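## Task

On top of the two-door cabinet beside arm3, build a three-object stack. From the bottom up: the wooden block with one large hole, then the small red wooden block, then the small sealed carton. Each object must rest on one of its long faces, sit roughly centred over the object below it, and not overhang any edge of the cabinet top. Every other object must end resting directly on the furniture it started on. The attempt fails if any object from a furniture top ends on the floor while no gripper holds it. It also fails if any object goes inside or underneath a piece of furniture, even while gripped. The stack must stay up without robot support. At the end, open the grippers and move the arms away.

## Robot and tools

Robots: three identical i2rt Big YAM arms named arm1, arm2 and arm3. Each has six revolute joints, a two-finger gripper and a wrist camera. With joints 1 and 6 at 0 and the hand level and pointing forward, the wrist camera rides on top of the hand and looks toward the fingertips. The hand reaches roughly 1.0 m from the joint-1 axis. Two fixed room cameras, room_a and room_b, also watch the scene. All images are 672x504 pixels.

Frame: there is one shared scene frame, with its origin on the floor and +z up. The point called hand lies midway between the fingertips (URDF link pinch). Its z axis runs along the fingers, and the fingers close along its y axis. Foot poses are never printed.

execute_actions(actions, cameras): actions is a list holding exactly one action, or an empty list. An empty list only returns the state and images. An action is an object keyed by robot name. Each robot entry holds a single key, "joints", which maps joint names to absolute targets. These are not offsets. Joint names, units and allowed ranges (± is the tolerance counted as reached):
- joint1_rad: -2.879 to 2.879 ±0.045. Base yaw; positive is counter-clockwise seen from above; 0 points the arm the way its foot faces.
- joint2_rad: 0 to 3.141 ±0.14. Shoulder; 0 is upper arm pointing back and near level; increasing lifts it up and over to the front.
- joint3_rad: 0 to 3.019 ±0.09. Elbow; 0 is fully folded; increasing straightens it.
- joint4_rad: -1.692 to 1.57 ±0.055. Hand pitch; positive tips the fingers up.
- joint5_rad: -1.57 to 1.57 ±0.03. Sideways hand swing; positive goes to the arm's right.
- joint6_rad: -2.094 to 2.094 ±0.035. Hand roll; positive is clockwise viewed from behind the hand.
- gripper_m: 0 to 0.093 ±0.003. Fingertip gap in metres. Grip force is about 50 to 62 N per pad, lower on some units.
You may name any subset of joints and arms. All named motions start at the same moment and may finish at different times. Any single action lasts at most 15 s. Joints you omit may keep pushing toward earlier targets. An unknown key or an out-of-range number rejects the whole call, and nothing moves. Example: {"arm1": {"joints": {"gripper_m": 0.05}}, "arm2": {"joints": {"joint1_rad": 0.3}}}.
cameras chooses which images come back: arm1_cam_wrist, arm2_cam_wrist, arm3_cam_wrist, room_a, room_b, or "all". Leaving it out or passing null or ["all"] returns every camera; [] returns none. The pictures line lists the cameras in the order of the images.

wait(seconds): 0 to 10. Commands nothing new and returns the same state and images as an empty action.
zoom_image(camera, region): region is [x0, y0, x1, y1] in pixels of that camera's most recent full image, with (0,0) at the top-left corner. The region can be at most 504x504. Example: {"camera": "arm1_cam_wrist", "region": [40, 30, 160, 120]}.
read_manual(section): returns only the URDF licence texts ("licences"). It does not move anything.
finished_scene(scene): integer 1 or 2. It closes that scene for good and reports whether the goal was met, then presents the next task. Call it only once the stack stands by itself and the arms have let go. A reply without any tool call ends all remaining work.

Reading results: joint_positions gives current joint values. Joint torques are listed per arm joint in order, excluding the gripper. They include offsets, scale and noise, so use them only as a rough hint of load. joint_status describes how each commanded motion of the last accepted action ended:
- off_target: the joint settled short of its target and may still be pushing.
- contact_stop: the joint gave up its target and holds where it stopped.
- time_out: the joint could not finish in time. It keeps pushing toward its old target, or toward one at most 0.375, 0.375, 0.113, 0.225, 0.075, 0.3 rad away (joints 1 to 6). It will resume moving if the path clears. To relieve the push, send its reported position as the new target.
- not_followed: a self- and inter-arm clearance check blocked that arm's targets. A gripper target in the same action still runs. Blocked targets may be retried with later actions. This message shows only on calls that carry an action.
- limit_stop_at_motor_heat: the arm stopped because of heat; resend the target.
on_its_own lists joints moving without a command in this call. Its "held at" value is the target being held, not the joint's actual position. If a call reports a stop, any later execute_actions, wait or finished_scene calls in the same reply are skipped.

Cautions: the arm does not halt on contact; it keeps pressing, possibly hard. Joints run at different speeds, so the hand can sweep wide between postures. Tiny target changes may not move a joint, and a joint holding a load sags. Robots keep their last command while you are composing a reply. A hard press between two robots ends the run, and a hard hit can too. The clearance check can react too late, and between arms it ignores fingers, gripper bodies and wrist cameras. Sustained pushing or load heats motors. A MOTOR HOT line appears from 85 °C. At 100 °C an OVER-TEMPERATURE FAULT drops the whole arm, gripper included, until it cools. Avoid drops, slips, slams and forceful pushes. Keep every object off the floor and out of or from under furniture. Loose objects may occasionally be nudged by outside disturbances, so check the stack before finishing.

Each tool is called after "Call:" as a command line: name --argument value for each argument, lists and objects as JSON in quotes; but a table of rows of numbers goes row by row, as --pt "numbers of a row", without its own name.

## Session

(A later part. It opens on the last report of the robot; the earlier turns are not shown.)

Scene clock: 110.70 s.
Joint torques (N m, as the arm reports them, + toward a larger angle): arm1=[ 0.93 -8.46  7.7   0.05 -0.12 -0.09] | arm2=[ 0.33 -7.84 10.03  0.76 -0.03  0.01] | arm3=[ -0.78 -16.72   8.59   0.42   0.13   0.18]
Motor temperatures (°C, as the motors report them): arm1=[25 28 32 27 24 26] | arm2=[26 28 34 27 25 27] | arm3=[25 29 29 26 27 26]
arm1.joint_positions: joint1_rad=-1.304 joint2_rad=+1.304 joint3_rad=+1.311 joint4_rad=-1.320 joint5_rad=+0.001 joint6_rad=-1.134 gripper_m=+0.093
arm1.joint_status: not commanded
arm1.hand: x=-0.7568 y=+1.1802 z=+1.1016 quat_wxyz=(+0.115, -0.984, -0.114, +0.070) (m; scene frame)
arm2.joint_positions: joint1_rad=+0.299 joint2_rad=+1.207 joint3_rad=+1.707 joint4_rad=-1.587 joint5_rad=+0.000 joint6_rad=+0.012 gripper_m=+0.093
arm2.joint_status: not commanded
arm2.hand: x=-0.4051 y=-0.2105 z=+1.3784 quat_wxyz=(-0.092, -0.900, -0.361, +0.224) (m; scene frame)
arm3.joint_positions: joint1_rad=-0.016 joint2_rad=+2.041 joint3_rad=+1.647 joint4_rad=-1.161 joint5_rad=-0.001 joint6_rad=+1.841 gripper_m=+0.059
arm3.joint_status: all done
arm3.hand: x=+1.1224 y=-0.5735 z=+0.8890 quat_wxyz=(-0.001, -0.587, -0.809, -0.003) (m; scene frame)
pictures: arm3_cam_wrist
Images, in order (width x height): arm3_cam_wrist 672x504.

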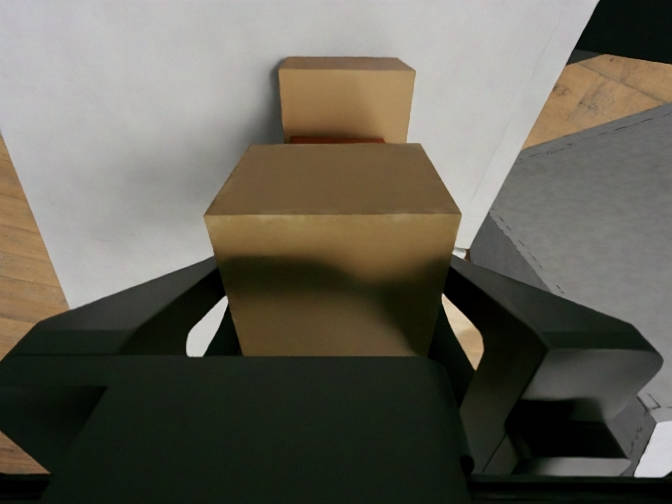

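Call:
execute_actions --actions '[{"arm3":{"joints":{"gripper_m":0.093}}}]' --cameras '[]'

Call:
execute_actions --actions '[{"arm3":{"joints":{"joint2_rad":1.7,"joint4_rad":-1.4}}}]' --cameras '["room_a"]'

Call:
zoom_image --camera "room_a" --region '[90, 240, 230, 340]'

Scene clock: 113.60 s.
Joint torques (N m, as the arm reports them, + toward a larger angle): arm1=[ 0.92 -8.42  7.69  0.05 -0.13 -0.09] | arm2=[ 0.26 -7.33 10.07  0.78 -0.04  0.  ] | arm3=[ -0.43 -17.08   8.75   0.33   0.11   0.16]
Motor temperatures (°C, as the motors report them): arm1=[25 28 32 27 24 26] | arm2=[26 27 34 27 25 27] | arm3=[25 29 29 26 27 26]
arm1.joint_positions: joint1_rad=-1.304 joint2_rad=+1.304 joint3_rad=+1.311 joint4_rad=-1.320 joint5_rad=+0.001 joint6_rad=-1.134 gripper_m=+0.093
arm1.joint_status: not commanded
arm1.hand: x=-0.7568 y=+1.1802 z=+1.1016 quat_wxyz=(+0.115, -0.984, -0.114, +0.070) (m; scene frame)
arm2.joint_positions: joint1_rad=+0.299 joint2_rad=+1.207 joint3_rad=+1.707 joint4_rad=-1.587 joint5_rad=+0.000 joint6_rad=+0.012 gripper_m=+0.093
arm2.joint_status: not commanded
arm2.hand: x=-0.4051 y=-0.2105 z=+1.3784 quat_wxyz=(-0.092, -0.900, -0.361, +0.224) (m; scene frame)
arm3.joint_positions: joint1_rad=-0.016 joint2_rad=+2.042 joint3_rad=+1.647 joint4_rad=-1.161 joint5_rad=-0.001 joint6_rad=+1.841 gripper_m=+0.093
arm3.joint_status: all done
arm3.hand: x=+1.1223 y=-0.5735 z=+0.8886 quat_wxyz=(-0.001, -0.587, -0.809, -0.003) (m; scene frame)
pictures: none
No camera images: the call's "cameras" was empty. Leave "cameras" out to get every camera's image.

Scene clock: 115.10 s.
Joint torques (N m, as the arm reports them, + toward a larger angle): arm1=[ 0.94 -8.42  7.69  0.05 -0.13 -0.09] | arm2=[ 0.26 -7.67 10.03  0.82 -0.01  0.  ] | arm3=[ -0.56 -14.57   8.83   0.16   0.12   0.14]
Motor temperatures (°C, as the motors report them): arm1=[25 28 32 27 24 26] | arm2=[26 27 34 27 25 27] | arm3=[25 29 29 26 27 26]
arm1.joint_positions: joint1_rad=-1.304 joint2_rad=+1.304 joint3_rad=+1.311 joint4_rad=-1.320 joint5_rad=+0.001 joint6_rad=-1.134 gripper_m=+0.093
arm1.joint_status: not commanded
arm1.hand: x=-0.7568 y=+1.1802 z=+1.1016 quat_wxyz=(+0.115, -0.984, -0.114, +0.070) (m; scene frame)
arm2.joint_positions: joint1_rad=+0.299 joint2_rad=+1.207 joint3_rad=+1.707 joint4_rad=-1.587 joint5_rad=+0.000 joint6_rad=+0.012 gripper_m=+0.093
arm2.joint_status: not commanded
arm2.hand: x=-0.4051 y=-0.2105 z=+1.3784 quat_wxyz=(-0.092, -0.900, -0.361, +0.224) (m; scene frame)
arm3.joint_positions: joint1_rad=-0.016 joint2_rad=+1.697 joint3_rad=+1.654 joint4_rad=-1.394 joint5_rad=+0.000 joint6_rad=+1.842 gripper_m=+0.093
arm3.joint_status: all done
arm3.hand: x=+1.0744 y=-0.6053 z=+1.0824 quat_wxyz=(-0.022, -0.586, -0.808, -0.058) (m; scene frame)
pictures: room_a
Images, in order (width x height): room_a 672x504.

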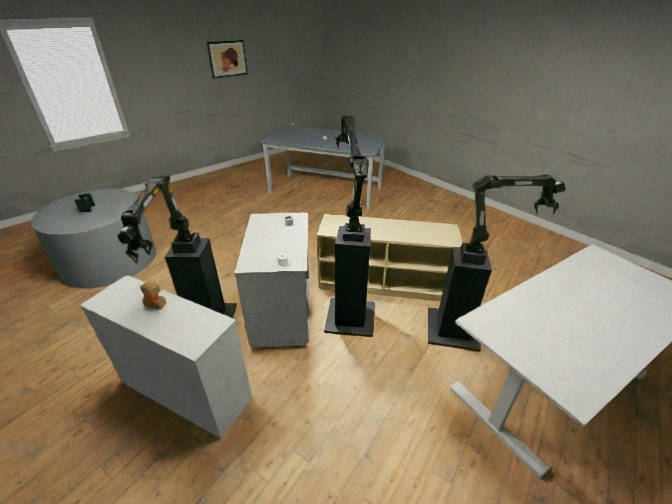

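Region (90, 240, 230, 340) of room_a's 672x504 image, scaled by 3.600, with more detail than that image has; it fills the top 360 rows of this view, and the rest is white.

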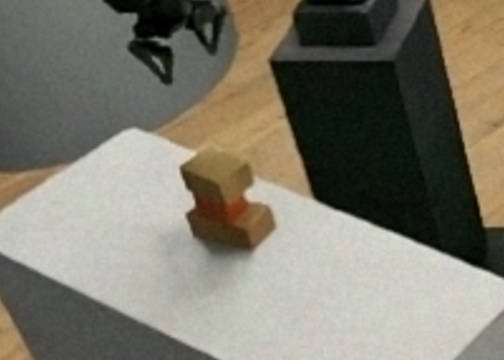

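Call:
finished_scene --scene 2

The scene is finished: the task was done.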